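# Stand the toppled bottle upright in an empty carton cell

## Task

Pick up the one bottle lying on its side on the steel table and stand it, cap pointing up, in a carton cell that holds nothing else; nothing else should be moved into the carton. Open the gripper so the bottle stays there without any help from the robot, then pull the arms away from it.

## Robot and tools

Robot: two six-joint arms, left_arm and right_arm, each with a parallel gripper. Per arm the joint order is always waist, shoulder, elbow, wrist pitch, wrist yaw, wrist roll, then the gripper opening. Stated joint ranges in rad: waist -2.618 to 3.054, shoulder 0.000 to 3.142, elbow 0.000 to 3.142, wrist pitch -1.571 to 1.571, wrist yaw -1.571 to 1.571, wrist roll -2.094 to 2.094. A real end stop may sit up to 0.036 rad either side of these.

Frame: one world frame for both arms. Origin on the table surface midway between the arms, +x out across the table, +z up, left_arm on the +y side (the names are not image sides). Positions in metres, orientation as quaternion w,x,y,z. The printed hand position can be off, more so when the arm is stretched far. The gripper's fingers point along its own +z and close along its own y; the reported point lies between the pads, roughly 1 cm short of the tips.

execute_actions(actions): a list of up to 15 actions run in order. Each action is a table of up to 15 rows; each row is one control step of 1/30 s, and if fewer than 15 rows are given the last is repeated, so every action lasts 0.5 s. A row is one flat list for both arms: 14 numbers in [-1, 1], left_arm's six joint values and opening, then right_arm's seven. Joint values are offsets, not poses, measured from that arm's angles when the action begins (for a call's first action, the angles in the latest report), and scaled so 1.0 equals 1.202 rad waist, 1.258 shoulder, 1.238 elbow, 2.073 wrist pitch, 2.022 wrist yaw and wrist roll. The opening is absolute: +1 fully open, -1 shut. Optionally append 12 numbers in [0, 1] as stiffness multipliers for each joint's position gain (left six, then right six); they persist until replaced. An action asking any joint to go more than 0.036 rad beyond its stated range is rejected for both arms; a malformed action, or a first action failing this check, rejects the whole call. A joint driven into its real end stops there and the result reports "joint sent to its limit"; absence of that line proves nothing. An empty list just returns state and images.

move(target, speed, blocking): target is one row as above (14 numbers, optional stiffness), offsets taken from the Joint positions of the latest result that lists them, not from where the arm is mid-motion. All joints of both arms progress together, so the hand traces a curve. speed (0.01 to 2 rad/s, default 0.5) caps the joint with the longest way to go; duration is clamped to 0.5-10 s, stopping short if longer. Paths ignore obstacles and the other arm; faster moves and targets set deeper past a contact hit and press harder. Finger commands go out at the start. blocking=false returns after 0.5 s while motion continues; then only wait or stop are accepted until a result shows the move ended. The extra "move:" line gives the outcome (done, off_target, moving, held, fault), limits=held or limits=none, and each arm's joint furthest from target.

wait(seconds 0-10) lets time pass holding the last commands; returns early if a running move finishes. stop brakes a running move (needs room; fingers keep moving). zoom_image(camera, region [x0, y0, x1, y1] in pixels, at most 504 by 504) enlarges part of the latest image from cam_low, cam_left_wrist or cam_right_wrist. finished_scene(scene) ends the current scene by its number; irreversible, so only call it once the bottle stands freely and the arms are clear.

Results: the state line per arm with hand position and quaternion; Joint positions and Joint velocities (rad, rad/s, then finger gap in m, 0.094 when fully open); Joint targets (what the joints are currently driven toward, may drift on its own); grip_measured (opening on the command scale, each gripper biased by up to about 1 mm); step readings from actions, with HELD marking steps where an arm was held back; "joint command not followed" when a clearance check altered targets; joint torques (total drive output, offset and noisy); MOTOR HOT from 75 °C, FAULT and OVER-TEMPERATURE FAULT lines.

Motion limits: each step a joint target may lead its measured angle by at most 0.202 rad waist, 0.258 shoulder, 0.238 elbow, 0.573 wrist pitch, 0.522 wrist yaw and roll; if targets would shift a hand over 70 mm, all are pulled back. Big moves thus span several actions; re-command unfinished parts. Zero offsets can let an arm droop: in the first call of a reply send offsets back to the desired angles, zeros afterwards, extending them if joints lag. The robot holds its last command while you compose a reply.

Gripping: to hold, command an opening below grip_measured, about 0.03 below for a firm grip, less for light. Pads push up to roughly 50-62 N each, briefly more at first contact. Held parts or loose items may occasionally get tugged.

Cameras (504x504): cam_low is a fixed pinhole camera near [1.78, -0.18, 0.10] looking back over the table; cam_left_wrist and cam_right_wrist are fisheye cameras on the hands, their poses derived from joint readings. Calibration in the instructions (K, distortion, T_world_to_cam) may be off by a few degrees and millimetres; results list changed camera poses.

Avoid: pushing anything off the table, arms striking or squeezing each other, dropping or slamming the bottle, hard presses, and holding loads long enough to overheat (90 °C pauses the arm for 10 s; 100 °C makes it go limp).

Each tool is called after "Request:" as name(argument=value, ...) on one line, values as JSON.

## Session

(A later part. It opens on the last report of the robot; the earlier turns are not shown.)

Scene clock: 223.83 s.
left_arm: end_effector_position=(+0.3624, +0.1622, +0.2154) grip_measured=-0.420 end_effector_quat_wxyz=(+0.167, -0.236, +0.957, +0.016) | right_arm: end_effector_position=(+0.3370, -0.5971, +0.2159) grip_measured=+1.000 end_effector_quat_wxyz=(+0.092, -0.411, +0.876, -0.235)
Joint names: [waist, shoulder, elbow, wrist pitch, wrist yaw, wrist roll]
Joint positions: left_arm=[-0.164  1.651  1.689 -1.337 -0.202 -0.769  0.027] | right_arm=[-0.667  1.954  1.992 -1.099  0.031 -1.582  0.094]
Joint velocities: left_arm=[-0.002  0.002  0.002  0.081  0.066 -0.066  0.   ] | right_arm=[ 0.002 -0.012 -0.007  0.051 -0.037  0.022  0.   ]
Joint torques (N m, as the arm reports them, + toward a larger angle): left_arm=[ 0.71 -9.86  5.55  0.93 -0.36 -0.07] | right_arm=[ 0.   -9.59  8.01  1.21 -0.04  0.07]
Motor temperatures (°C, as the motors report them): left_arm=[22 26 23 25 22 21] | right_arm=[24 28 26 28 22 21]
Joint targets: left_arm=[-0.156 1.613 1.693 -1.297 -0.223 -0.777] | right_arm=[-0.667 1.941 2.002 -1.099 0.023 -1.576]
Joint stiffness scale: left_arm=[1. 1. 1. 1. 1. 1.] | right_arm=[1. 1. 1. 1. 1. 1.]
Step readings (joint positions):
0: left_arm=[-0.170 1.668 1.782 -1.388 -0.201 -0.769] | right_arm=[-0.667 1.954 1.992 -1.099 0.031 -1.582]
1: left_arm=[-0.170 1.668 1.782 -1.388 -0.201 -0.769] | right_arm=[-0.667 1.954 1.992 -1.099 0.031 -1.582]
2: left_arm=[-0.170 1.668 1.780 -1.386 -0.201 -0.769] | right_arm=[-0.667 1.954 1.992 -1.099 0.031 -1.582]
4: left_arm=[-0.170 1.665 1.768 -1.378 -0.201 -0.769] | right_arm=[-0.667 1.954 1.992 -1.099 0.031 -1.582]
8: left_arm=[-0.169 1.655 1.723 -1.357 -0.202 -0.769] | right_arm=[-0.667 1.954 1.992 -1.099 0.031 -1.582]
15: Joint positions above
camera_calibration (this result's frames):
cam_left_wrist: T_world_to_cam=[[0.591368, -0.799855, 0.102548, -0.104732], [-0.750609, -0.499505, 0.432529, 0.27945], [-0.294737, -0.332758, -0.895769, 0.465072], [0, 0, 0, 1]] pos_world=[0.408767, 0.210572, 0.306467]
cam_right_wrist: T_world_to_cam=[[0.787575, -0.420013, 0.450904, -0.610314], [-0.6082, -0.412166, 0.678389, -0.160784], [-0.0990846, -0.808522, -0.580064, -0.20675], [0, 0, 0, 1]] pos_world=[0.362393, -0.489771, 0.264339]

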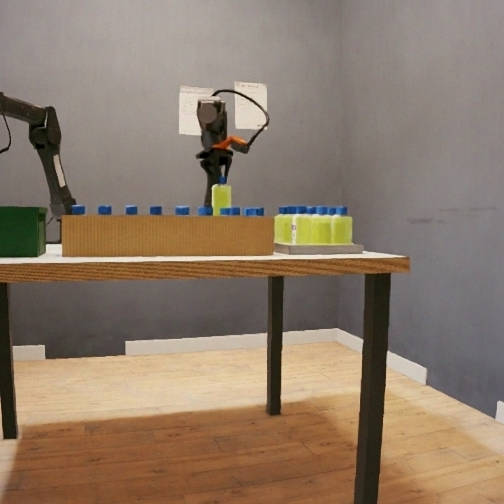

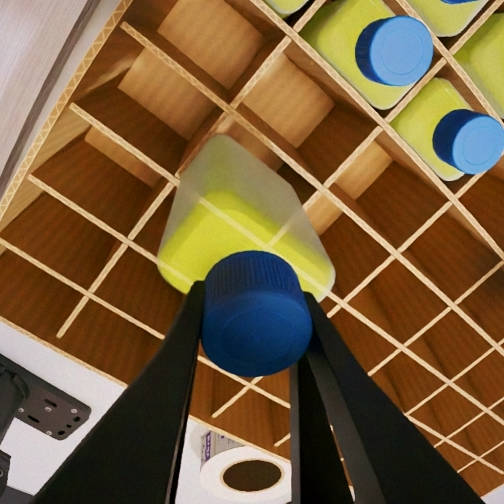

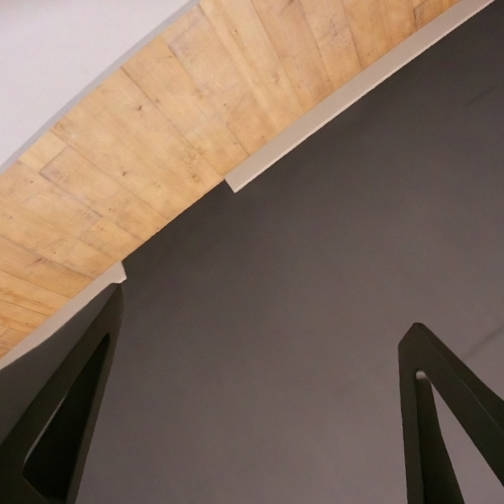

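Request:
execute_actions(actions=[])

Scene clock: 225.37 s.
left_arm: end_effector_position=(+0.3648, +0.1615, +0.2161) grip_measured=-0.420 end_effector_quat_wxyz=(+0.172, -0.236, +0.956, +0.013) | right_arm: end_effector_position=(+0.3370, -0.5971, +0.2159) grip_measured=+1.000 end_effector_quat_wxyz=(+0.092, -0.411, +0.876, -0.235)
Joint names: [waist, shoulder, elbow, wrist pitch, wrist yaw, wrist roll]
Joint positions: left_arm=[-0.164  1.651  1.689 -1.326 -0.202 -0.769  0.027] | right_arm=[-0.667  1.954  1.992 -1.099  0.031 -1.582  0.094]
Joint velocities: left_arm=[-0.002  0.022 -0.012  0.007 -0.007  0.022 -0.001] | right_arm=[ 0.007  0.002 -0.002 -0.095  0.007  0.007  0.   ]
Joint torques (N m, as the arm reports them, + toward a larger angle): left_arm=[  0.75 -10.05   5.43   0.94  -0.35  -0.11] | right_arm=[-0.03 -9.58  8.03  1.21 -0.03  0.06]
Motor temperatures (°C, as the motors report them): left_arm=[22 26 23 25 22 21] | right_arm=[24 28 26 28 22 21]
Joint targets: left_arm=[-0.156 1.613 1.693 -1.298 -0.223 -0.777] | right_arm=[-0.667 1.941 2.002 -1.099 0.023 -1.576]
Joint stiffness scale: left_arm=[1. 1. 1. 1. 1. 1.] | right_arm=[1. 1. 1. 1. 1. 1.]
camera_calibration (this result's frames):
cam_left_wrist: T_world_to_cam=[[0.590282, -0.799503, 0.111182, -0.108368], [-0.754974, -0.498093, 0.426518, 0.283214], [-0.285624, -0.335706, -0.897619, 0.463714], [0, 0, 0, 1]] pos_world=[0.410235, 0.210097, 0.307491]
cam_right_wrist: T_world_to_cam=[[0.787575, -0.420013, 0.450904, -0.610314], [-0.6082, -0.412166, 0.678389, -0.160784], [-0.0990846, -0.808522, -0.580064, -0.20675], [0, 0, 0, 1]] pos_world=[0.362393, -0.489771, 0.264339]

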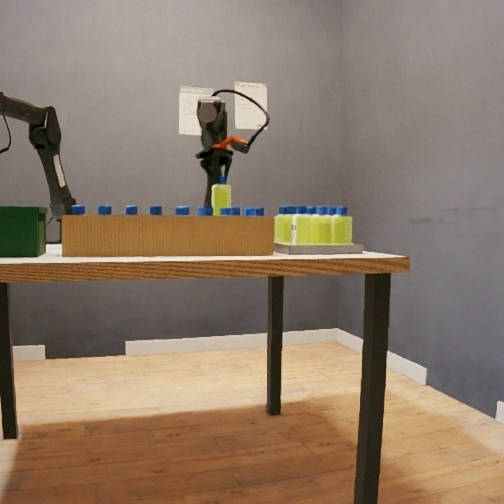

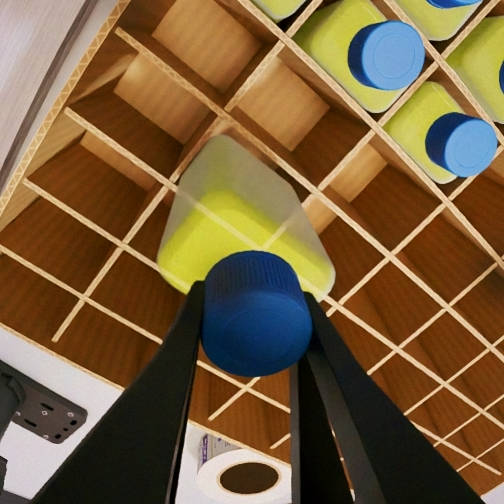

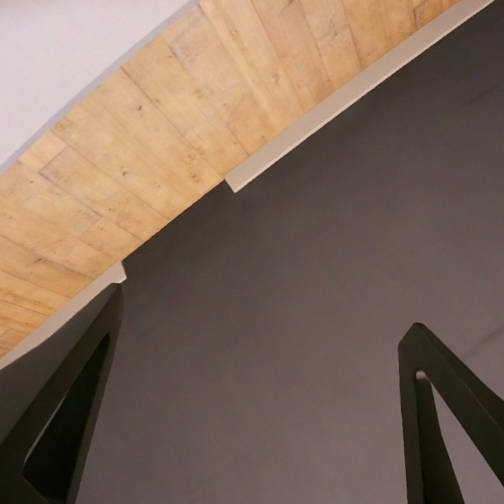

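Request:
zoom_image(camera="cam_left_wrist", region=[130, 80, 370, 320])

Request:
zoom_image(camera="cam_low", region=[170, 150, 290, 270])

Region (130, 80, 370, 320) of cam_left_wrist's 504x504 image, scaled by 2.100, with more detail than that image has.

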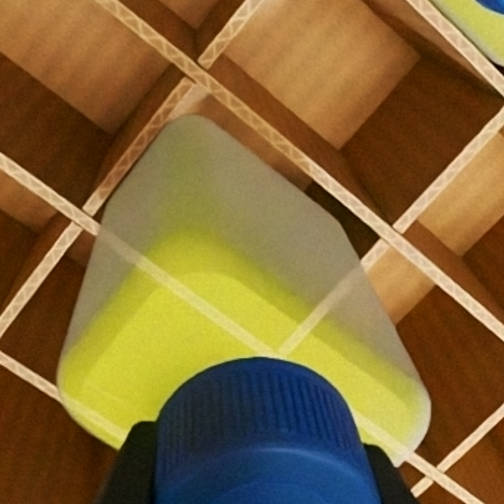

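Region (170, 150, 290, 270) of cam_low's 504x504 image, scaled by 4.200, with more detail than that image has.

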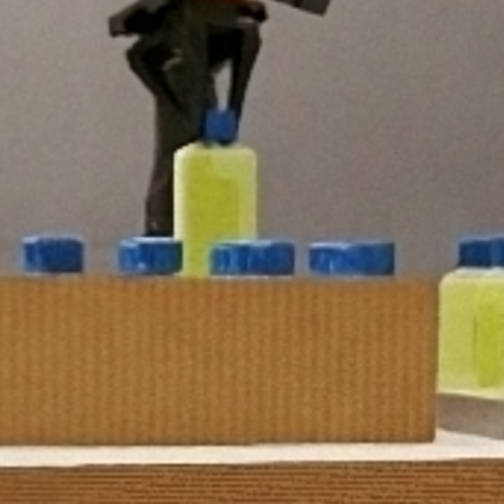

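Request:
execute_actions(actions=[[[0.004,-0.0302,0.010,0.012,-0.0104,-0.004,-0.455,0,-0.0103,0.0081,0,-0.004,0.0025,1],[0.001,-0.0302,0.018,0.012,-0.0104,-0.004,-0.455,0,-0.0103,0.0081,0,-0.004,0.0025,1],[-0.002,-0.0302,0.024,0.012,-0.0104,-0.004,-0.455,0,-0.0103,0.0081,0,-0.004,0.0025,1],[-0.005,-0.0302,0.028,0.012,-0.0104,-0.004,-0.455,0,-0.0103,0.0081,0,-0.004,0.0025,1],[-0.007,-0.0302,0.031,0.012,-0.0104,-0.004,-0.455,0,-0.0103,0.0081,0,-0.004,0.0025,1],[-0.008,-0.0302,0.0335,0.012,-0.0104,-0.004,-0.455,0,-0.0103,0.0081,0,-0.004,0.0025,1],[-0.009,-0.0302,0.036,0.012,-0.0104,-0.004,-0.455,0,-0.0103,0.0081,0,-0.004,0.0025,1],[-0.0095,-0.0302,0.038,0.012,-0.0104,-0.004,-0.455,0,-0.0103,0.0081,0,-0.004,0.0025,1],[-0.010,-0.0302,0.040,0.012,-0.0104,-0.004,-0.455,0,-0.0103,0.0081,0,-0.004,0.0025,1],[-0.010,-0.0302,0.0415,0.012,-0.0104,-0.004,-0.455,0,-0.0103,0.0081,0,-0.004,0.0025,1],[-0.010,-0.0302,0.0425,0.012,-0.0104,-0.004,-0.455,0,-0.0103,0.0081,0,-0.004,0.0025,1]]])

Scene clock: 233.67 s.
left_arm: end_effector_position=(+0.3664, +0.1599, +0.2210) grip_measured=-0.420 end_effector_quat_wxyz=(+0.179, -0.235, +0.955, +0.009) | right_arm: end_effector_position=(+0.3370, -0.5971, +0.2159) grip_measured=+1.000 end_effector_quat_wxyz=(+0.092, -0.411, +0.876, -0.235)
Joint names: [waist, shoulder, elbow, wrist pitch, wrist yaw, wrist roll]
Joint positions: left_arm=[-0.167  1.648  1.702 -1.325 -0.202 -0.769  0.027] | right_arm=[-0.667  1.954  1.992 -1.099  0.031 -1.582  0.094]
Joint velocities: left_arm=[-0.032 -0.037  0.032 -0.007 -0.095  0.037  0.   ] | right_arm=[ 0.002 -0.007  0.022 -0.022  0.022 -0.022  0.   ]
Joint torques (N m, as the arm reports them, + toward a larger angle): left_arm=[-0.69 -9.44  7.92  0.93 -0.31 -0.06] | right_arm=[ 0.04 -9.61  8.    1.21 -0.04  0.06]
Motor temperatures (°C, as the motors report them): left_arm=[22 26 23 25 22 21] | right_arm=[24 28 26 28 22 21]
Joint targets: left_arm=[-0.176 1.612 1.742 -1.301 -0.223 -0.777] | right_arm=[-0.667 1.941 2.002 -1.099 0.023 -1.576]
Joint stiffness scale: left_arm=[1. 1. 1. 1. 1. 1.] | right_arm=[1. 1. 1. 1. 1. 1.]
Step readings (joint positions):
0: left_arm=[-0.164 1.651 1.689 -1.326 -0.202 -0.769] | right_arm=[-0.667 1.954 1.992 -1.099 0.031 -1.582]
1: left_arm=[-0.164 1.651 1.689 -1.326 -0.202 -0.769] | right_arm=[-0.667 1.954 1.992 -1.099 0.031 -1.582]
2: left_arm=[-0.164 1.651 1.689 -1.326 -0.202 -0.769] | right_arm=[-0.667 1.954 1.992 -1.099 0.031 -1.582]
4: left_arm=[-0.164 1.651 1.689 -1.326 -0.202 -0.769] | right_arm=[-0.667 1.954 1.992 -1.099 0.031 -1.582]
8: left_arm=[-0.164 1.651 1.689 -1.326 -0.202 -0.769] | right_arm=[-0.667 1.954 1.992 -1.099 0.031 -1.582]
15: Joint positions above
camera_calibration (this result's frames):
cam_left_wrist: T_world_to_cam=[[0.586124, -0.800692, 0.123897, -0.112272], [-0.762909, -0.493916, 0.417154, 0.285898], [-0.272817, -0.339026, -0.900351, 0.464477], [0, 0, 0, 1]] pos_world=[0.410637, 0.208784, 0.31284]
cam_right_wrist: T_world_to_cam=[[0.787575, -0.420013, 0.450904, -0.610314], [-0.6082, -0.412166, 0.678389, -0.160784], [-0.0990846, -0.808522, -0.580064, -0.20675], [0, 0, 0, 1]] pos_world=[0.362393, -0.489771, 0.264339]

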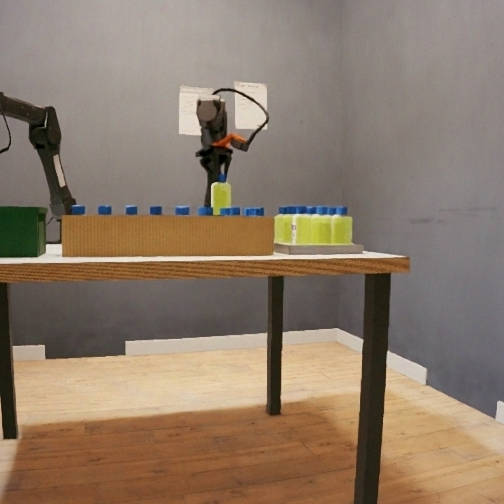

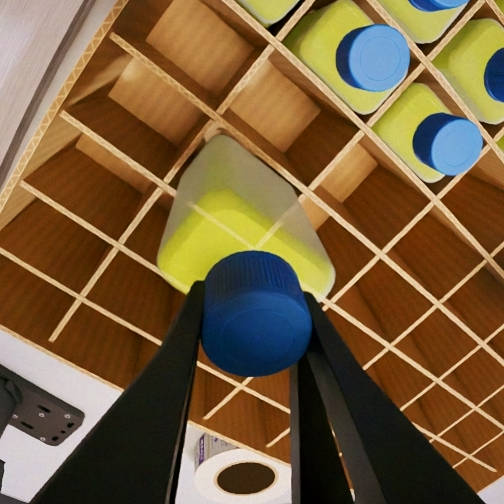

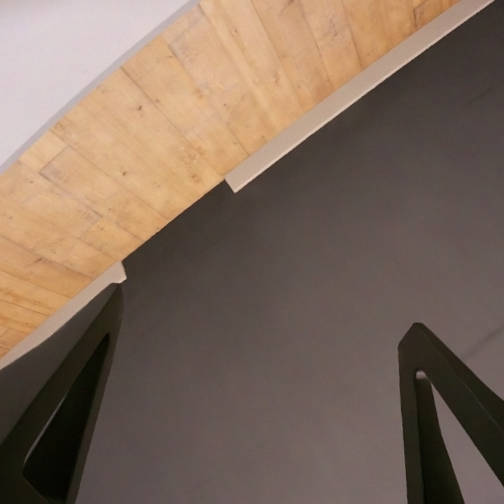

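Request:
zoom_image(camera="cam_left_wrist", region=[130, 80, 370, 320])

Region (130, 80, 370, 320) of cam_left_wrist's 504x504 image, scaled by 2.100, with more detail than that image has.

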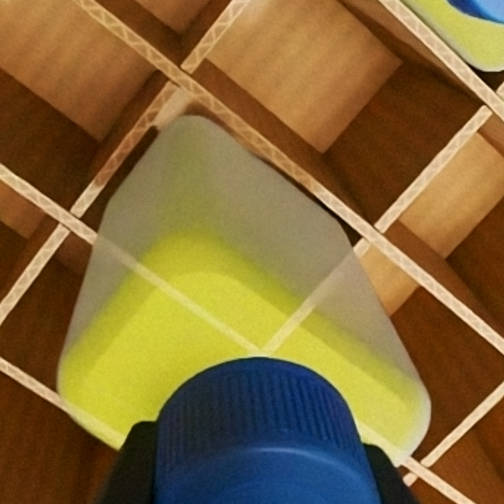

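Request:
execute_actions(actions=[[[-0.004,-0.0286,0.022,0.012,-0.0104,-0.004,-0.455,0,-0.0103,0.0081,0,-0.004,0.0025,1],[-0.004,-0.0286,0.011,0.013,-0.0104,-0.004,-0.455,0,-0.0103,0.0081,0,-0.004,0.0025,1],[-0.004,-0.0286,0.004,0.0135,-0.0104,-0.004,-0.455,0,-0.0103,0.0081,0,-0.004,0.0025,1],[-0.004,-0.0289,0.0019,0.0141,-0.0104,-0.004,-0.455,0,-0.0103,0.0081,0,-0.004,0.0025,1],[-0.004,-0.0293,-0.0001,0.0151,-0.0104,-0.004,-0.455,0,-0.0103,0.0081,0,-0.004,0.0025,1],[-0.004,-0.0299,-0.0027,0.0164,-0.0104,-0.004,-0.455,0,-0.0103,0.0081,0,-0.004,0.0025,1],[-0.004,-0.0306,-0.006,0.018,-0.0104,-0.004,-0.455,0,-0.0103,0.0081,0,-0.004,0.0025,1],[-0.004,-0.0314,-0.0096,0.0197,-0.0104,-0.004,-0.455,0,-0.0103,0.0081,0,-0.004,0.0025,1],[-0.004,-0.0322,-0.0132,0.0215,-0.0104,-0.004,-0.455,0,-0.0103,0.0081,0,-0.004,0.0025,1],[-0.004,-0.033,-0.0167,0.0232,-0.0104,-0.004,-0.455,0,-0.0103,0.0081,0,-0.004,0.0025,1],[-0.004,-0.0338,-0.0203,0.0249,-0.0104,-0.004,-0.455,0,-0.0103,0.0081,0,-0.004,0.0025,1],[-0.004,-0.0345,-0.0236,0.0265,-0.0104,-0.004,-0.455,0,-0.0103,0.0081,0,-0.004,0.0025,1],[-0.004,-0.0351,-0.0262,0.0278,-0.0104,-0.004,-0.455,0,-0.0103,0.0081,0,-0.004,0.0025,1],[-0.004,-0.0355,-0.0282,0.0288,-0.0104,-0.004,-0.455,0,-0.0103,0.0081,0,-0.004,0.0025,1],[-0.004,-0.0358,-0.0295,0.0294,-0.0104,-0.004,-0.455,0,-0.0103,0.0081,0,-0.004,0.0025,1]]])

Scene clock: 239.03 s.
left_arm: end_effector_position=(+0.3650, +0.1601, +0.2154) grip_measured=-0.420 end_effector_quat_wxyz=(+0.178, -0.235, +0.956, +0.010) | right_arm: end_effector_position=(+0.3370, -0.5971, +0.2159) grip_measured=+1.000 end_effector_quat_wxyz=(+0.092, -0.411, +0.876, -0.235)
Joint names: [waist, shoulder, elbow, wrist pitch, wrist yaw, wrist roll]
Joint positions: left_arm=[-0.168  1.638  1.669 -1.304 -0.202 -0.769  0.027] | right_arm=[-0.667  1.954  1.992 -1.099  0.031 -1.582  0.094]
Joint velocities: left_arm=[-0.012 -0.002 -0.105  0.037 -0.037 -0.022 -0.002] | right_arm=[ 0.002  0.002 -0.007 -0.066 -0.066 -0.037  0.   ]
Joint torques (N m, as the arm reports them, + toward a larger angle): left_arm=[-0.32 -9.77  5.55  0.98 -0.37 -0.09] | right_arm=[-0.01 -9.58  8.02  1.21 -0.05  0.05]
Motor temperatures (°C, as the motors report them): left_arm=[22 26 23 25 22 21] | right_arm=[24 28 26 28 22 21]
Joint targets: left_arm=[-0.172 1.603 1.665 -1.264 -0.223 -0.777] | right_arm=[-0.667 1.941 2.002 -1.099 0.023 -1.576]
Joint stiffness scale: left_arm=[1. 1. 1. 1. 1. 1.] | right_arm=[1. 1. 1. 1. 1. 1.]
Step readings (joint positions):
0: left_arm=[-0.168 1.645 1.703 -1.325 -0.202 -0.769] | right_arm=[-0.667 1.954 1.992 -1.099 0.031 -1.582]
1: left_arm=[-0.168 1.645 1.703 -1.325 -0.202 -0.769] | right_arm=[-0.667 1.954 1.992 -1.099 0.031 -1.582]
2: left_arm=[-0.168 1.645 1.703 -1.325 -0.202 -0.769] | right_arm=[-0.667 1.954 1.992 -1.099 0.031 -1.582]
4: left_arm=[-0.168 1.645 1.703 -1.325 -0.202 -0.769] | right_arm=[-0.667 1.954 1.992 -1.099 0.031 -1.582]
8: left_arm=[-0.168 1.644 1.701 -1.322 -0.202 -0.769] | right_arm=[-0.667 1.954 1.992 -1.099 0.031 -1.582]
15: Joint positions above
camera_calibration (this result's frames):
cam_left_wrist: T_world_to_cam=[[0.585856, -0.801204, 0.121841, -0.109874], [-0.762369, -0.493862, 0.418203, 0.286809], [-0.274894, -0.337895, -0.900145, 0.459657], [0, 0, 0, 1]] pos_world=[0.409381, 0.208928, 0.307201]
cam_right_wrist: T_world_to_cam=[[0.787575, -0.420013, 0.450904, -0.610314], [-0.6082, -0.412166, 0.678389, -0.160784], [-0.0990846, -0.808522, -0.580064, -0.20675], [0, 0, 0, 1]] pos_world=[0.362393, -0.489771, 0.264339]

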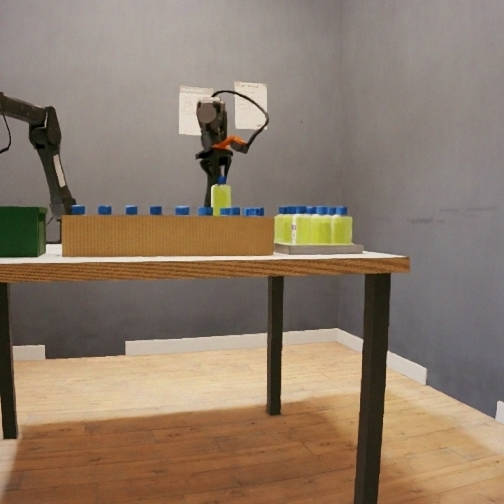

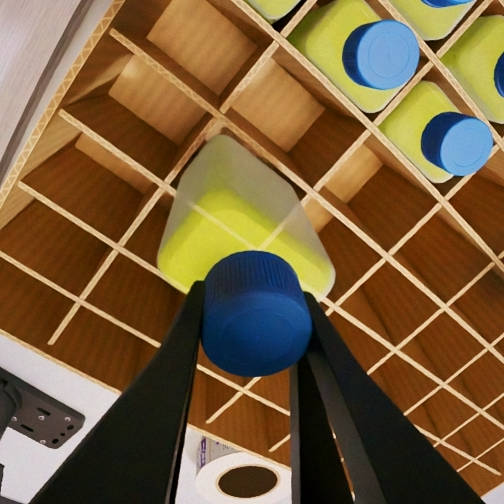

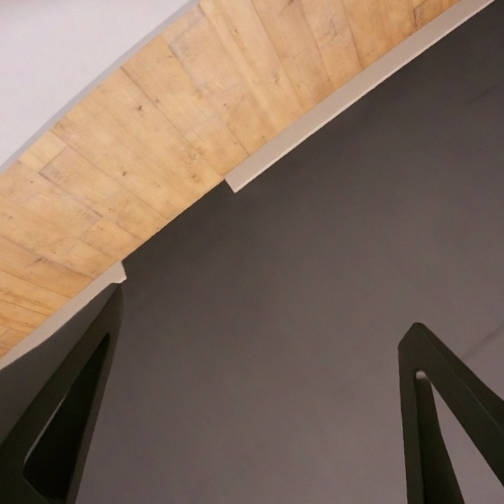

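Request:
wait(seconds=0.5)

Request:
zoom_image(camera="cam_left_wrist", region=[130, 80, 370, 320])

Scene clock: 239.80 s.
left_arm: end_effector_position=(+0.3664, +0.1597, +0.2145) grip_measured=-0.420 end_effector_quat_wxyz=(+0.180, -0.235, +0.955, +0.008) | right_arm: end_effector_position=(+0.3370, -0.5971, +0.2159) grip_measured=+1.000 end_effector_quat_wxyz=(+0.092, -0.411, +0.876, -0.235)
Joint names: [waist, shoulder, elbow, wrist pitch, wrist yaw, wrist roll]
Joint positions: left_arm=[-0.168  1.638  1.663 -1.294 -0.202 -0.769  0.027] | right_arm=[-0.667  1.954  1.992 -1.099  0.031 -1.582  0.094]
Joint velocities: left_arm=[-0.012  0.002 -0.007  0.022 -0.007 -0.022 -0.001] | right_arm=[-0.002  0.012 -0.002 -0.007  0.007 -0.037  0.   ]
Joint torques (N m, as the arm reports them, + toward a larger angle): left_arm=[-0.32 -9.58  5.55  0.97 -0.32 -0.11] | right_arm=[ 0.   -9.58  8.    1.21 -0.03  0.06]
Motor temperatures (°C, as the motors report them): left_arm=[22 27 23 25 22 21] | right_arm=[24 28 26 28 22 21]
Joint targets: left_arm=[-0.172 1.603 1.665 -1.264 -0.223 -0.777] | right_arm=[-0.667 1.941 2.002 -1.099 0.023 -1.576]
Joint stiffness scale: left_arm=[1. 1. 1. 1. 1. 1.] | right_arm=[1. 1. 1. 1. 1. 1.]
wait: 0.50 s; at rest by 0.17 s
camera_calibration (this result's frames):
cam_left_wrist: T_world_to_cam=[[0.585273, -0.801013, 0.125837, -0.111657], [-0.764333, -0.493218, 0.415368, 0.289294], [-0.27065, -0.339285, -0.900907, 0.457877], [0, 0, 0, 1]] pos_world=[0.410391, 0.208597, 0.306392]
cam_right_wrist: T_world_to_cam=[[0.787575, -0.420013, 0.450904, -0.610314], [-0.6082, -0.412166, 0.678389, -0.160784], [-0.0990846, -0.808522, -0.580064, -0.20675], [0, 0, 0, 1]] pos_world=[0.362393, -0.489771, 0.264339]

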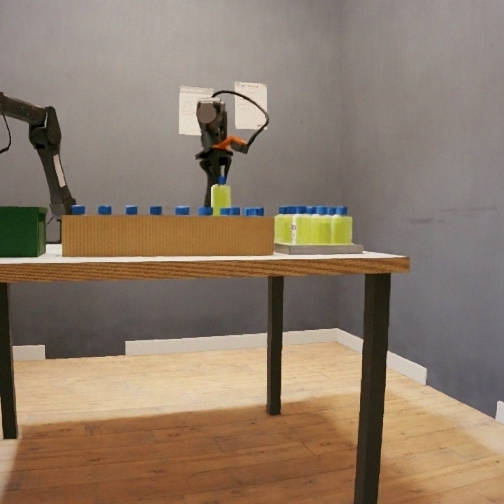

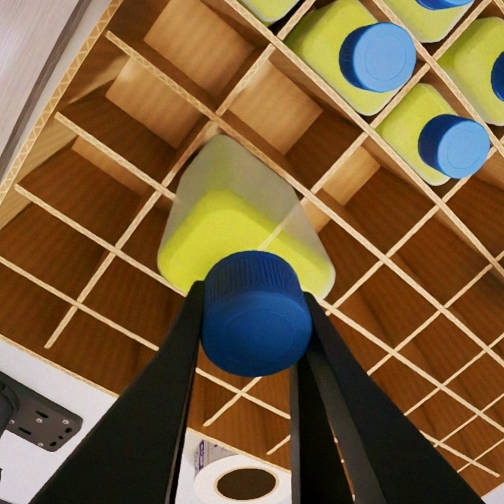

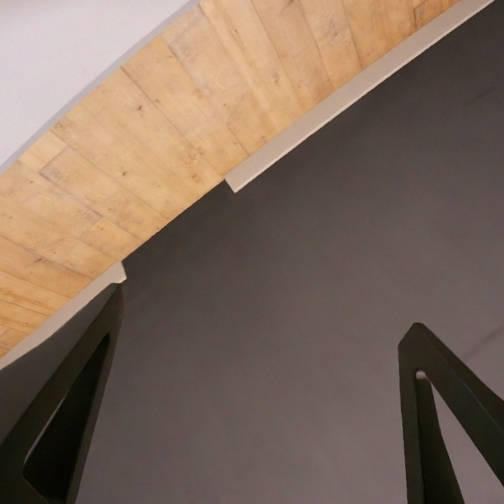

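Region (130, 80, 370, 320) of cam_left_wrist's 504x504 image, scaled by 2.100, with more detail than that image has.

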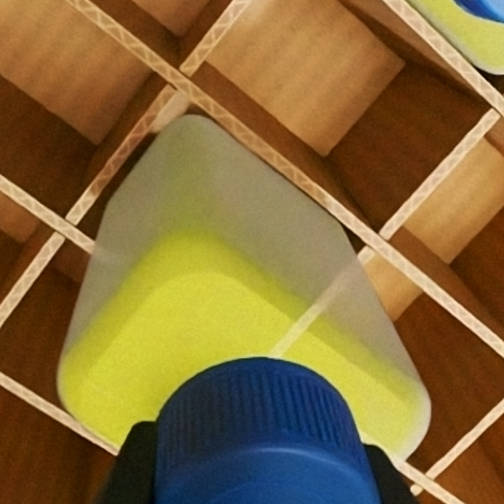

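Request:
zoom_image(camera="cam_left_wrist", region=[150, 100, 320, 270])

Region (150, 100, 320, 270) of cam_left_wrist's 504x504 image, scaled by 2.965, with more detail than that image has.

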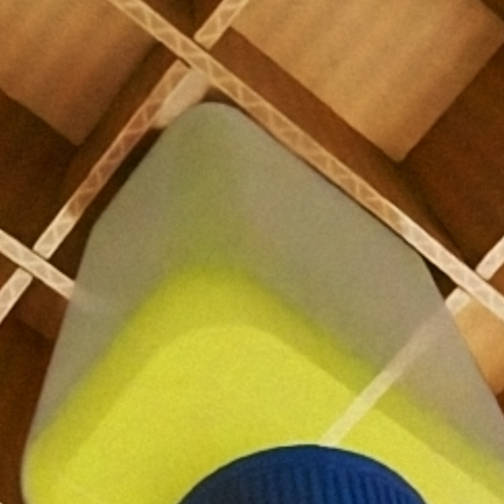

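Request:
execute_actions(actions=[[[-0.003,-0.028,0.0006,0.0125,-0.0104,-0.004,-0.455,0,-0.0103,0.0081,0,-0.004,0.0025,1],[-0.003,-0.0283,-0.0012,0.013,-0.0104,-0.004,-0.455,0,-0.0103,0.0081,0,-0.004,0.0025,1],[-0.003,-0.0287,-0.0033,0.0138,-0.0104,-0.004,-0.455,0,-0.0103,0.0081,0,-0.004,0.0025,1],[-0.003,-0.0291,-0.0058,0.0147,-0.0104,-0.004,-0.455,0,-0.0103,0.0081,0,-0.004,0.0025,1],[-0.003,-0.0297,-0.0086,0.0158,-0.0104,-0.004,-0.455,0,-0.0103,0.0081,0,-0.004,0.0025,1],[-0.003,-0.0302,-0.0117,0.0173,-0.0104,-0.004,-0.455,0,-0.0103,0.0081,0,-0.004,0.0025,1],[-0.003,-0.0308,-0.0149,0.0189,-0.0104,-0.004,-0.455,0,-0.0103,0.0081,0,-0.004,0.0025,1],[-0.003,-0.0314,-0.018,0.0205,-0.0104,-0.004,-0.455,0,-0.0103,0.0081,0,-0.004,0.0025,1],[-0.003,-0.032,-0.0212,0.0221,-0.0104,-0.004,-0.455,0,-0.0103,0.0081,0,-0.004,0.0025,1],[-0.003,-0.0325,-0.0243,0.0237,-0.0104,-0.004,-0.455,0,-0.0103,0.0081,0,-0.004,0.0025,1],[-0.003,-0.033,-0.0271,0.0252,-0.0104,-0.004,-0.455,0,-0.0103,0.0081,0,-0.004,0.0025,1],[-0.003,-0.0335,-0.0296,0.0265,-0.0104,-0.004,-0.455,0,-0.0103,0.0081,0,-0.004,0.0025,1],[-0.003,-0.0339,-0.0317,0.0274,-0.0104,-0.004,-0.455,0,-0.0103,0.0081,0,-0.004,0.0025,1],[-0.003,-0.0341,-0.0327,0.028,-0.0104,-0.004,-0.455,0,-0.0103,0.0081,0,-0.004,0.0025,1],[-0.003,-0.0342,-0.0334,0.0281,-0.0104,-0.004,-0.455,0,-0.0103,0.0081,0,-0.004,0.0025,1]]])

Request:
wait(seconds=0.4)

Request:
zoom_image(camera="cam_left_wrist", region=[130, 80, 370, 320])

Scene clock: 246.03 s.
left_arm: end_effector_position=(+0.3639, +0.1605, +0.2058) grip_measured=-0.420 end_effector_quat_wxyz=(+0.175, -0.235, +0.956, +0.011) | right_arm: end_effector_position=(+0.3370, -0.5971, +0.2159) grip_measured=+1.000 end_effector_quat_wxyz=(+0.092, -0.411, +0.876, -0.235)
Joint names: [waist, shoulder, elbow, wrist pitch, wrist yaw, wrist roll]
Joint positions: left_arm=[-0.168  1.631  1.624 -1.273 -0.202 -0.769  0.027] | right_arm=[-0.667  1.954  1.992 -1.099  0.031 -1.582  0.094]
Joint velocities: left_arm=[-0.007 -0.002 -0.076 -0.007 -0.081 -0.007 -0.   ] | right_arm=[-0.017  0.012 -0.007  0.066  0.081 -0.037  0.   ]
Joint torques (N m, as the arm reports them, + toward a larger angle): left_arm=[-0.34 -9.62  5.55  0.97 -0.36 -0.07] | right_arm=[ 0.02 -9.54  8.02  1.2  -0.05  0.06]
Motor temperatures (°C, as the motors report them): left_arm=[22 27 23 26 22 21] | right_arm=[24 28 26 29 22 21]
Joint targets: left_arm=[-0.171 1.595 1.622 -1.236 -0.223 -0.777] | right_arm=[-0.667 1.941 2.002 -1.099 0.023 -1.576]
Joint stiffness scale: left_arm=[1. 1. 1. 1. 1. 1.] | right_arm=[1. 1. 1. 1. 1. 1.]
Step readings (joint positions):
0: left_arm=[-0.168 1.638 1.663 -1.294 -0.202 -0.769] | right_arm=[-0.667 1.954 1.992 -1.099 0.031 -1.582]
1: left_arm=[-0.168 1.638 1.663 -1.294 -0.202 -0.769] | right_arm=[-0.667 1.954 1.992 -1.099 0.031 -1.582]
2: left_arm=[-0.168 1.638 1.663 -1.294 -0.202 -0.769] | right_arm=[-0.667 1.954 1.992 -1.099 0.031 -1.582]
4: left_arm=[-0.168 1.638 1.663 -1.294 -0.202 -0.769] | right_arm=[-0.667 1.954 1.992 -1.099 0.031 -1.582]
8: left_arm=[-0.168 1.633 1.649 -1.287 -0.202 -0.769] | right_arm=[-0.667 1.954 1.992 -1.099 0.031 -1.582]
15: Joint positions above
camera_calibration (this result's frames):
cam_left_wrist: T_world_to_cam=[[0.586633, -0.801458, 0.116302, -0.106885], [-0.759627, -0.494761, 0.422112, 0.288508], [-0.280764, -0.335971, -0.899052, 0.45245], [0, 0, 0, 1]] pos_world=[0.408892, 0.209088, 0.297424]
cam_right_wrist: T_world_to_cam=[[0.787575, -0.420013, 0.450904, -0.610314], [-0.6082, -0.412166, 0.678389, -0.160784], [-0.0990846, -0.808522, -0.580064, -0.20675], [0, 0, 0, 1]] pos_world=[0.362393, -0.489771, 0.264339]

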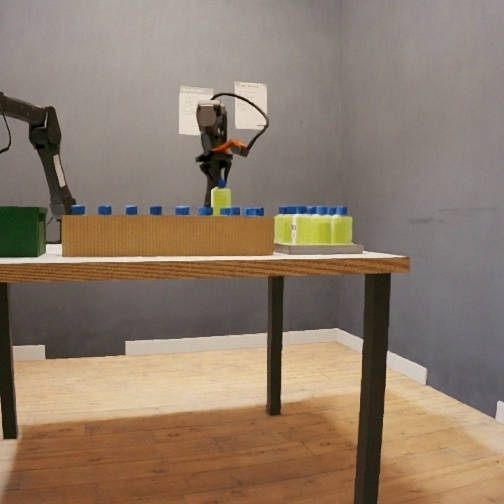

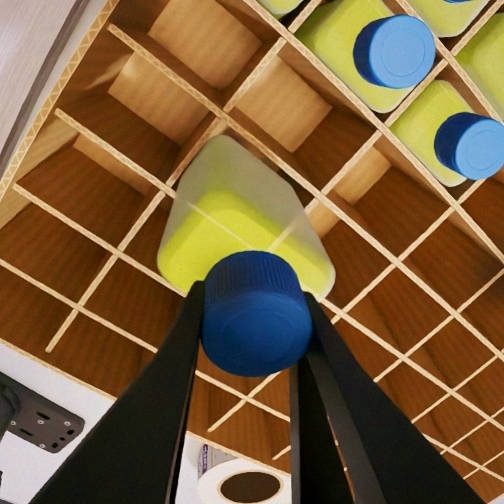

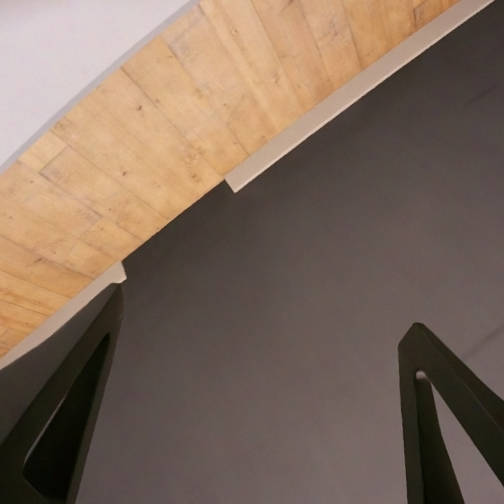

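Scene clock: 246.43 s.
left_arm: end_effector_position=(+0.3652, +0.1601, +0.2054) grip_measured=-0.420 end_effector_quat_wxyz=(+0.177, -0.235, +0.956, +0.010) | right_arm: end_effector_position=(+0.3370, -0.5971, +0.2159) grip_measured=+1.000 end_effector_quat_wxyz=(+0.092, -0.411, +0.876, -0.235)
Joint names: [waist, shoulder, elbow, wrist pitch, wrist yaw, wrist roll]
Joint positions: left_arm=[-0.168  1.631  1.621 -1.265 -0.202 -0.769  0.027] | right_arm=[-0.667  1.954  1.992 -1.099  0.031 -1.582  0.094]
Joint velocities: left_arm=[ 0.002  0.007 -0.002  0.066 -0.007 -0.007  0.   ] | right_arm=[ 0.007 -0.007 -0.012 -0.037 -0.066 -0.022  0.   ]
Joint torques (N m, as the arm reports them, + toward a larger angle): left_arm=[-0.51 -9.69  5.42  0.95 -0.36 -0.1 ] | right_arm=[ 0.01 -9.57  8.01  1.21 -0.04  0.06]
Motor temperatures (°C, as the motors report them): left_arm=[22 27 23 26 22 21] | right_arm=[24 28 26 29 22 21]
Joint targets: left_arm=[-0.171 1.595 1.622 -1.236 -0.223 -0.777] | right_arm=[-0.667 1.941 2.002 -1.099 0.023 -1.576]
Joint stiffness scale: left_arm=[1. 1. 1. 1. 1. 1.] | right_arm=[1. 1. 1. 1. 1. 1.]
wait: 0.40 s; no rest
camera_calibration (this result's frames):
cam_left_wrist: T_world_to_cam=[[0.586076, -0.801276, 0.120303, -0.108568], [-0.76161, -0.494111, 0.419291, 0.290637], [-0.276525, -0.33736, -0.899846, 0.451146], [0, 0, 0, 1]] pos_world=[0.409734, 0.208813, 0.297161]
cam_right_wrist: T_world_to_cam=[[0.787575, -0.420013, 0.450904, -0.610314], [-0.6082, -0.412166, 0.678389, -0.160784], [-0.0990846, -0.808522, -0.580064, -0.20675], [0, 0, 0, 1]] pos_world=[0.362393, -0.489771, 0.264339]

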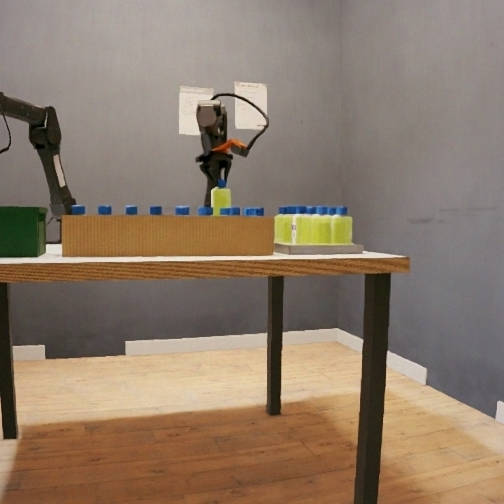

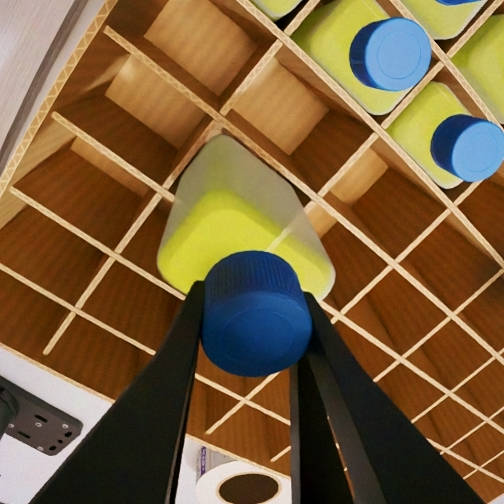

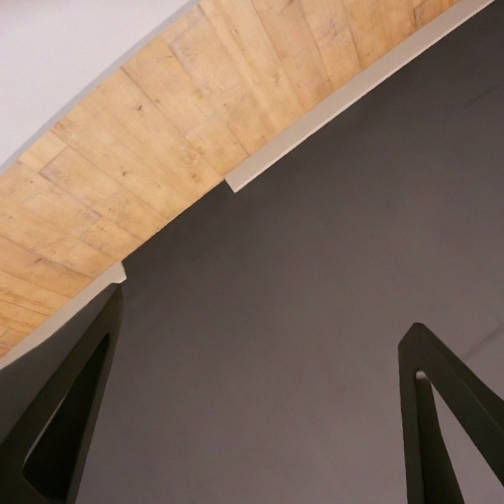

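Region (130, 80, 370, 320) of cam_left_wrist's 504x504 image, scaled by 2.100, with more detail than that image has.

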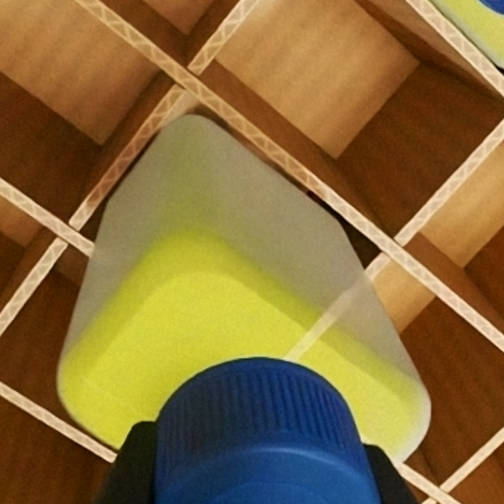

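Request:
execute_actions(actions=[[[-0.004,-0.0288,-0.0007,0.016,-0.0104,-0.004,-0.455,0,-0.0103,0.0081,0,-0.004,0.0025,1],[-0.005,-0.0292,-0.0038,0.0184,-0.0104,-0.004,-0.455,0,-0.0103,0.0081,0,-0.004,0.0025,1],[-0.006,-0.0299,-0.0085,0.0212,-0.0104,-0.004,-0.455,0,-0.0103,0.0081,0,-0.004,0.0025,1],[-0.007,-0.0306,-0.0138,0.0244,-0.0104,-0.004,-0.455,0,-0.0103,0.0081,0,-0.004,0.0025,1],[-0.008,-0.0315,-0.02,0.028,-0.0104,-0.004,-0.455,0,-0.0103,0.0081,0,-0.004,0.0025,1],[-0.0085,-0.0325,-0.027,0.0316,-0.0104,-0.004,-0.455,0,-0.0103,0.0081,0,-0.004,0.0025,1],[-0.009,-0.0334,-0.0339,0.0352,-0.0104,-0.004,-0.455,0,-0.0103,0.0081,0,-0.004,0.0025,1],[-0.0095,-0.0344,-0.0408,0.0388,-0.0104,-0.004,-0.455,0,-0.0103,0.0081,0,-0.004,0.0025,1],[-0.010,-0.0353,-0.0478,0.0424,-0.0104,-0.004,-0.455,0,-0.0103,0.0081,0,-0.004,0.0025,1],[-0.010,-0.0363,-0.0547,0.0456,-0.0104,-0.004,-0.455,0,-0.0103,0.0081,0,-0.004,0.0025,1],[-0.010,-0.0372,-0.0609,0.0484,-0.0104,-0.004,-0.455,0,-0.0103,0.0081,0,-0.004,0.0025,1],[-0.010,-0.0379,-0.0663,0.0508,-0.0104,-0.004,-0.455,0,-0.0103,0.0081,0,-0.004,0.0025,1],[-0.010,-0.0386,-0.0709,0.0528,-0.0104,-0.004,-0.455,0,-0.0103,0.0081,0,-0.004,0.0025,1],[-0.010,-0.039,-0.074,0.054,-0.0104,-0.004,-0.455,0,-0.0103,0.0081,0,-0.004,0.0025,1],[-0.010,-0.0393,-0.0763,0.054,-0.0104,-0.004,-0.455,0,-0.0103,0.0081,0,-0.004,0.0025,1]]])

Request:
wait(seconds=0.4)

Request:
zoom_image(camera="cam_left_wrist", region=[130, 80, 370, 320])

Scene clock: 251.07 s.
left_arm: end_effector_position=(+0.3629, +0.1605, +0.1859) grip_measured=-0.420 end_effector_quat_wxyz=(+0.172, -0.234, +0.957, +0.013) | right_arm: end_effector_position=(+0.3370, -0.5971, +0.2159) grip_measured=+1.000 end_effector_quat_wxyz=(+0.092, -0.411, +0.876, -0.235)
Joint names: [waist, shoulder, elbow, wrist pitch, wrist yaw, wrist roll]
Joint positions: left_arm=[-0.169  1.618  1.531 -1.2   -0.203 -0.769  0.027] | right_arm=[-0.667  1.954  1.992 -1.099  0.031 -1.582  0.094]
Joint velocities: left_arm=[-0.027 -0.007 -0.173  0.051 -0.037  0.007 -0.   ] | right_arm=[ 0.007 -0.012 -0.007  0.022 -0.051  0.022  0.   ]
Joint torques (N m, as the arm reports them, + toward a larger angle): left_arm=[-0.76 -9.74  5.89  0.98 -0.28 -0.07] | right_arm=[ 0.02 -9.59  8.02  1.21 -0.05  0.05]
Motor temperatures (°C, as the motors report them): left_arm=[22 27 23 26 22 21] | right_arm=[24 28 26 29 22 21]
Joint targets: left_arm=[-0.180 1.581 1.527 -1.153 -0.223 -0.777] | right_arm=[-0.667 1.941 2.002 -1.099 0.023 -1.576]
Joint stiffness scale: left_arm=[1. 1. 1. 1. 1. 1.] | right_arm=[1. 1. 1. 1. 1. 1.]
Step readings (joint positions):
0: left_arm=[-0.168 1.631 1.621 -1.265 -0.202 -0.769] | right_arm=[-0.667 1.954 1.992 -1.099 0.031 -1.582]
1: left_arm=[-0.168 1.631 1.621 -1.265 -0.202 -0.769] | right_arm=[-0.667 1.954 1.992 -1.099 0.031 -1.582]
2: left_arm=[-0.168 1.631 1.621 -1.264 -0.202 -0.769] | right_arm=[-0.667 1.954 1.992 -1.099 0.031 -1.582]
4: left_arm=[-0.168 1.628 1.615 -1.257 -0.202 -0.769] | right_arm=[-0.667 1.954 1.992 -1.099 0.031 -1.582]
8: left_arm=[-0.168 1.621 1.587 -1.236 -0.203 -0.769] | right_arm=[-0.667 1.954 1.992 -1.099 0.031 -1.582]
15: Joint positions above
camera_calibration (this result's frames):
cam_left_wrist: T_world_to_cam=[[0.586449, -0.802322, 0.111162, -0.102828], [-0.757731, -0.494928, 0.425311, 0.2949], [-0.286219, -0.333654, -0.898195, 0.435665], [0, 0, 0, 1]] pos_world=[0.408454, 0.208814, 0.277319]
cam_right_wrist: T_world_to_cam=[[0.787575, -0.420013, 0.450904, -0.610314], [-0.6082, -0.412166, 0.678389, -0.160784], [-0.0990846, -0.808522, -0.580064, -0.20675], [0, 0, 0, 1]] pos_world=[0.362393, -0.489771, 0.264339]

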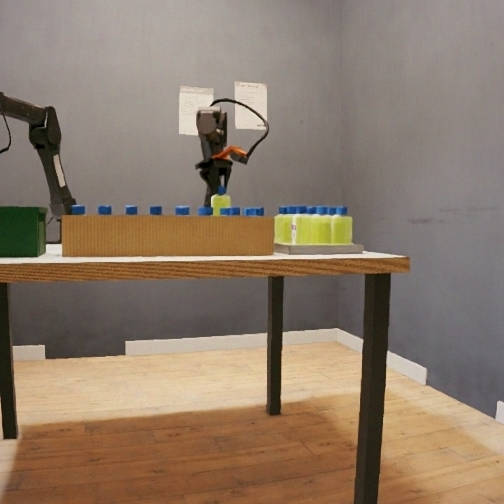

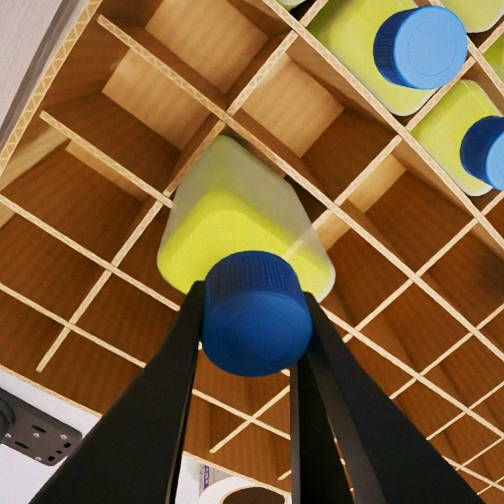

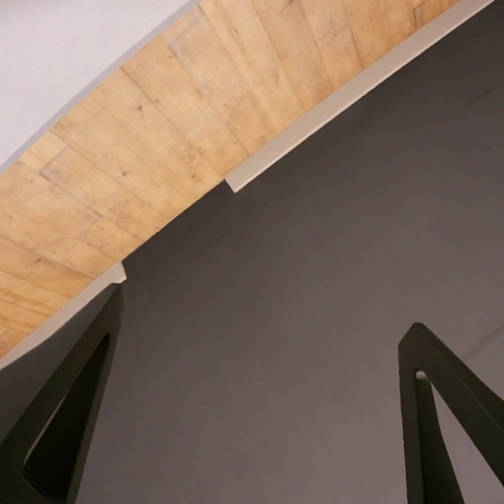

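Scene clock: 251.47 s.
left_arm: end_effector_position=(+0.3650, +0.1589, +0.1847) grip_measured=-0.420 end_effector_quat_wxyz=(+0.176, -0.233, +0.956, +0.010) | right_arm: end_effector_position=(+0.3370, -0.5971, +0.2159) grip_measured=+1.000 end_effector_quat_wxyz=(+0.092, -0.411, +0.876, -0.235)
Joint names: [waist, shoulder, elbow, wrist pitch, wrist yaw, wrist roll]
Joint positions: left_arm=[-0.171  1.618  1.524 -1.183 -0.203 -0.769  0.027] | right_arm=[-0.667  1.954  1.992 -1.099  0.031 -1.582  0.094]
Joint velocities: left_arm=[-0.002  0.002  0.002  0.007 -0.022 -0.051  0.001] | right_arm=[-0.007  0.017 -0.007 -0.066 -0.037  0.022  0.   ]
Joint torques (N m, as the arm reports them, + toward a larger angle): left_arm=[-0.72 -9.93  5.69  0.98 -0.34 -0.11] | right_arm=[ 0.   -9.57  8.05  1.2  -0.04  0.05]
Motor temperatures (°C, as the motors report them): left_arm=[22 27 23 26 22 21] | right_arm=[24 28 26 29 22 21]
Joint targets: left_arm=[-0.180 1.581 1.527 -1.154 -0.223 -0.777] | right_arm=[-0.667 1.941 2.002 -1.099 0.023 -1.576]
Joint stiffness scale: left_arm=[1. 1. 1. 1. 1. 1.] | right_arm=[1. 1. 1. 1. 1. 1.]
wait: 0.40 s; no rest
camera_calibration (this result's frames):
cam_left_wrist: T_world_to_cam=[[0.583613, -0.803332, 0.118553, -0.10536], [-0.762536, -0.491975, 0.420119, 0.298487], [-0.27917, -0.335588, -0.899692, 0.432717], [0, 0, 0, 1]] pos_world=[0.409898, 0.207424, 0.276402]
cam_right_wrist: T_world_to_cam=[[0.787575, -0.420013, 0.450904, -0.610314], [-0.6082, -0.412166, 0.678389, -0.160784], [-0.0990846, -0.808522, -0.580064, -0.20675], [0, 0, 0, 1]] pos_world=[0.362393, -0.489771, 0.264339]

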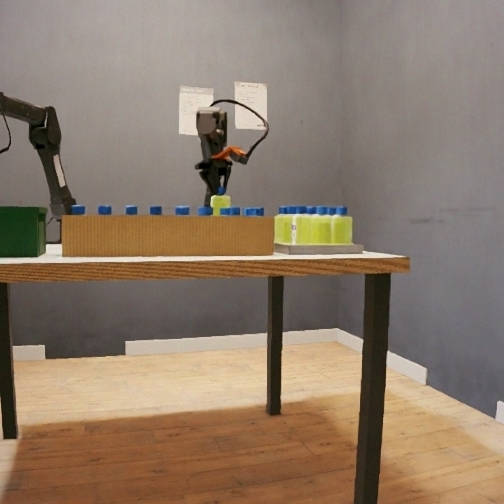

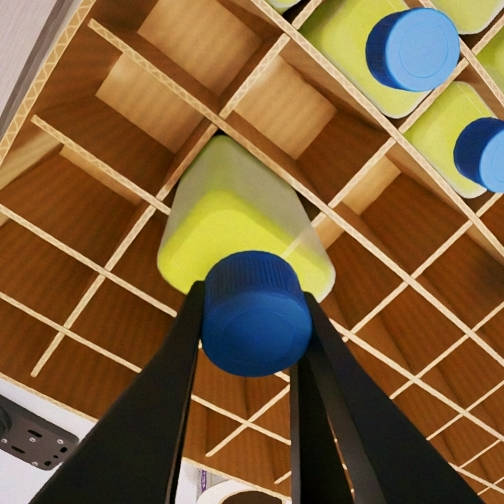

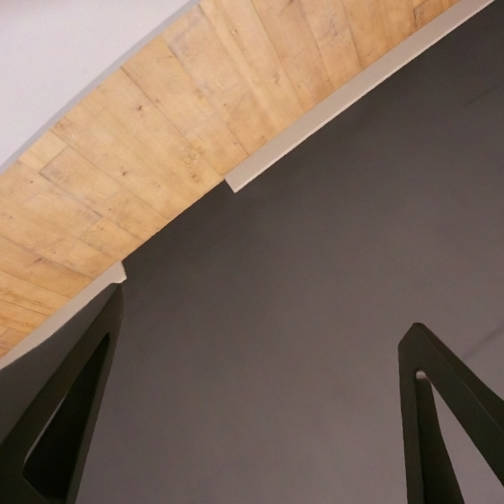

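Region (130, 80, 370, 320) of cam_left_wrist's 504x504 image, scaled by 2.100, with more detail than that image has.

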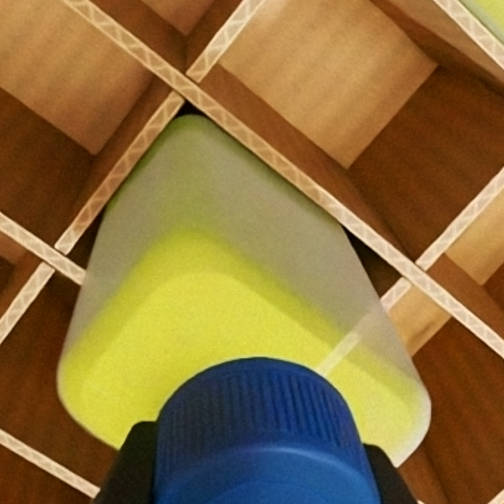

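Request:
zoom_image(camera="cam_low", region=[170, 150, 290, 270])

Region (170, 150, 290, 270) of cam_low's 504x504 image, scaled by 4.200, with more detail than that image has.

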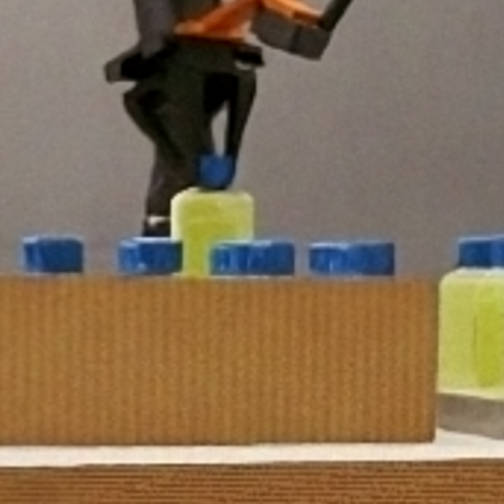

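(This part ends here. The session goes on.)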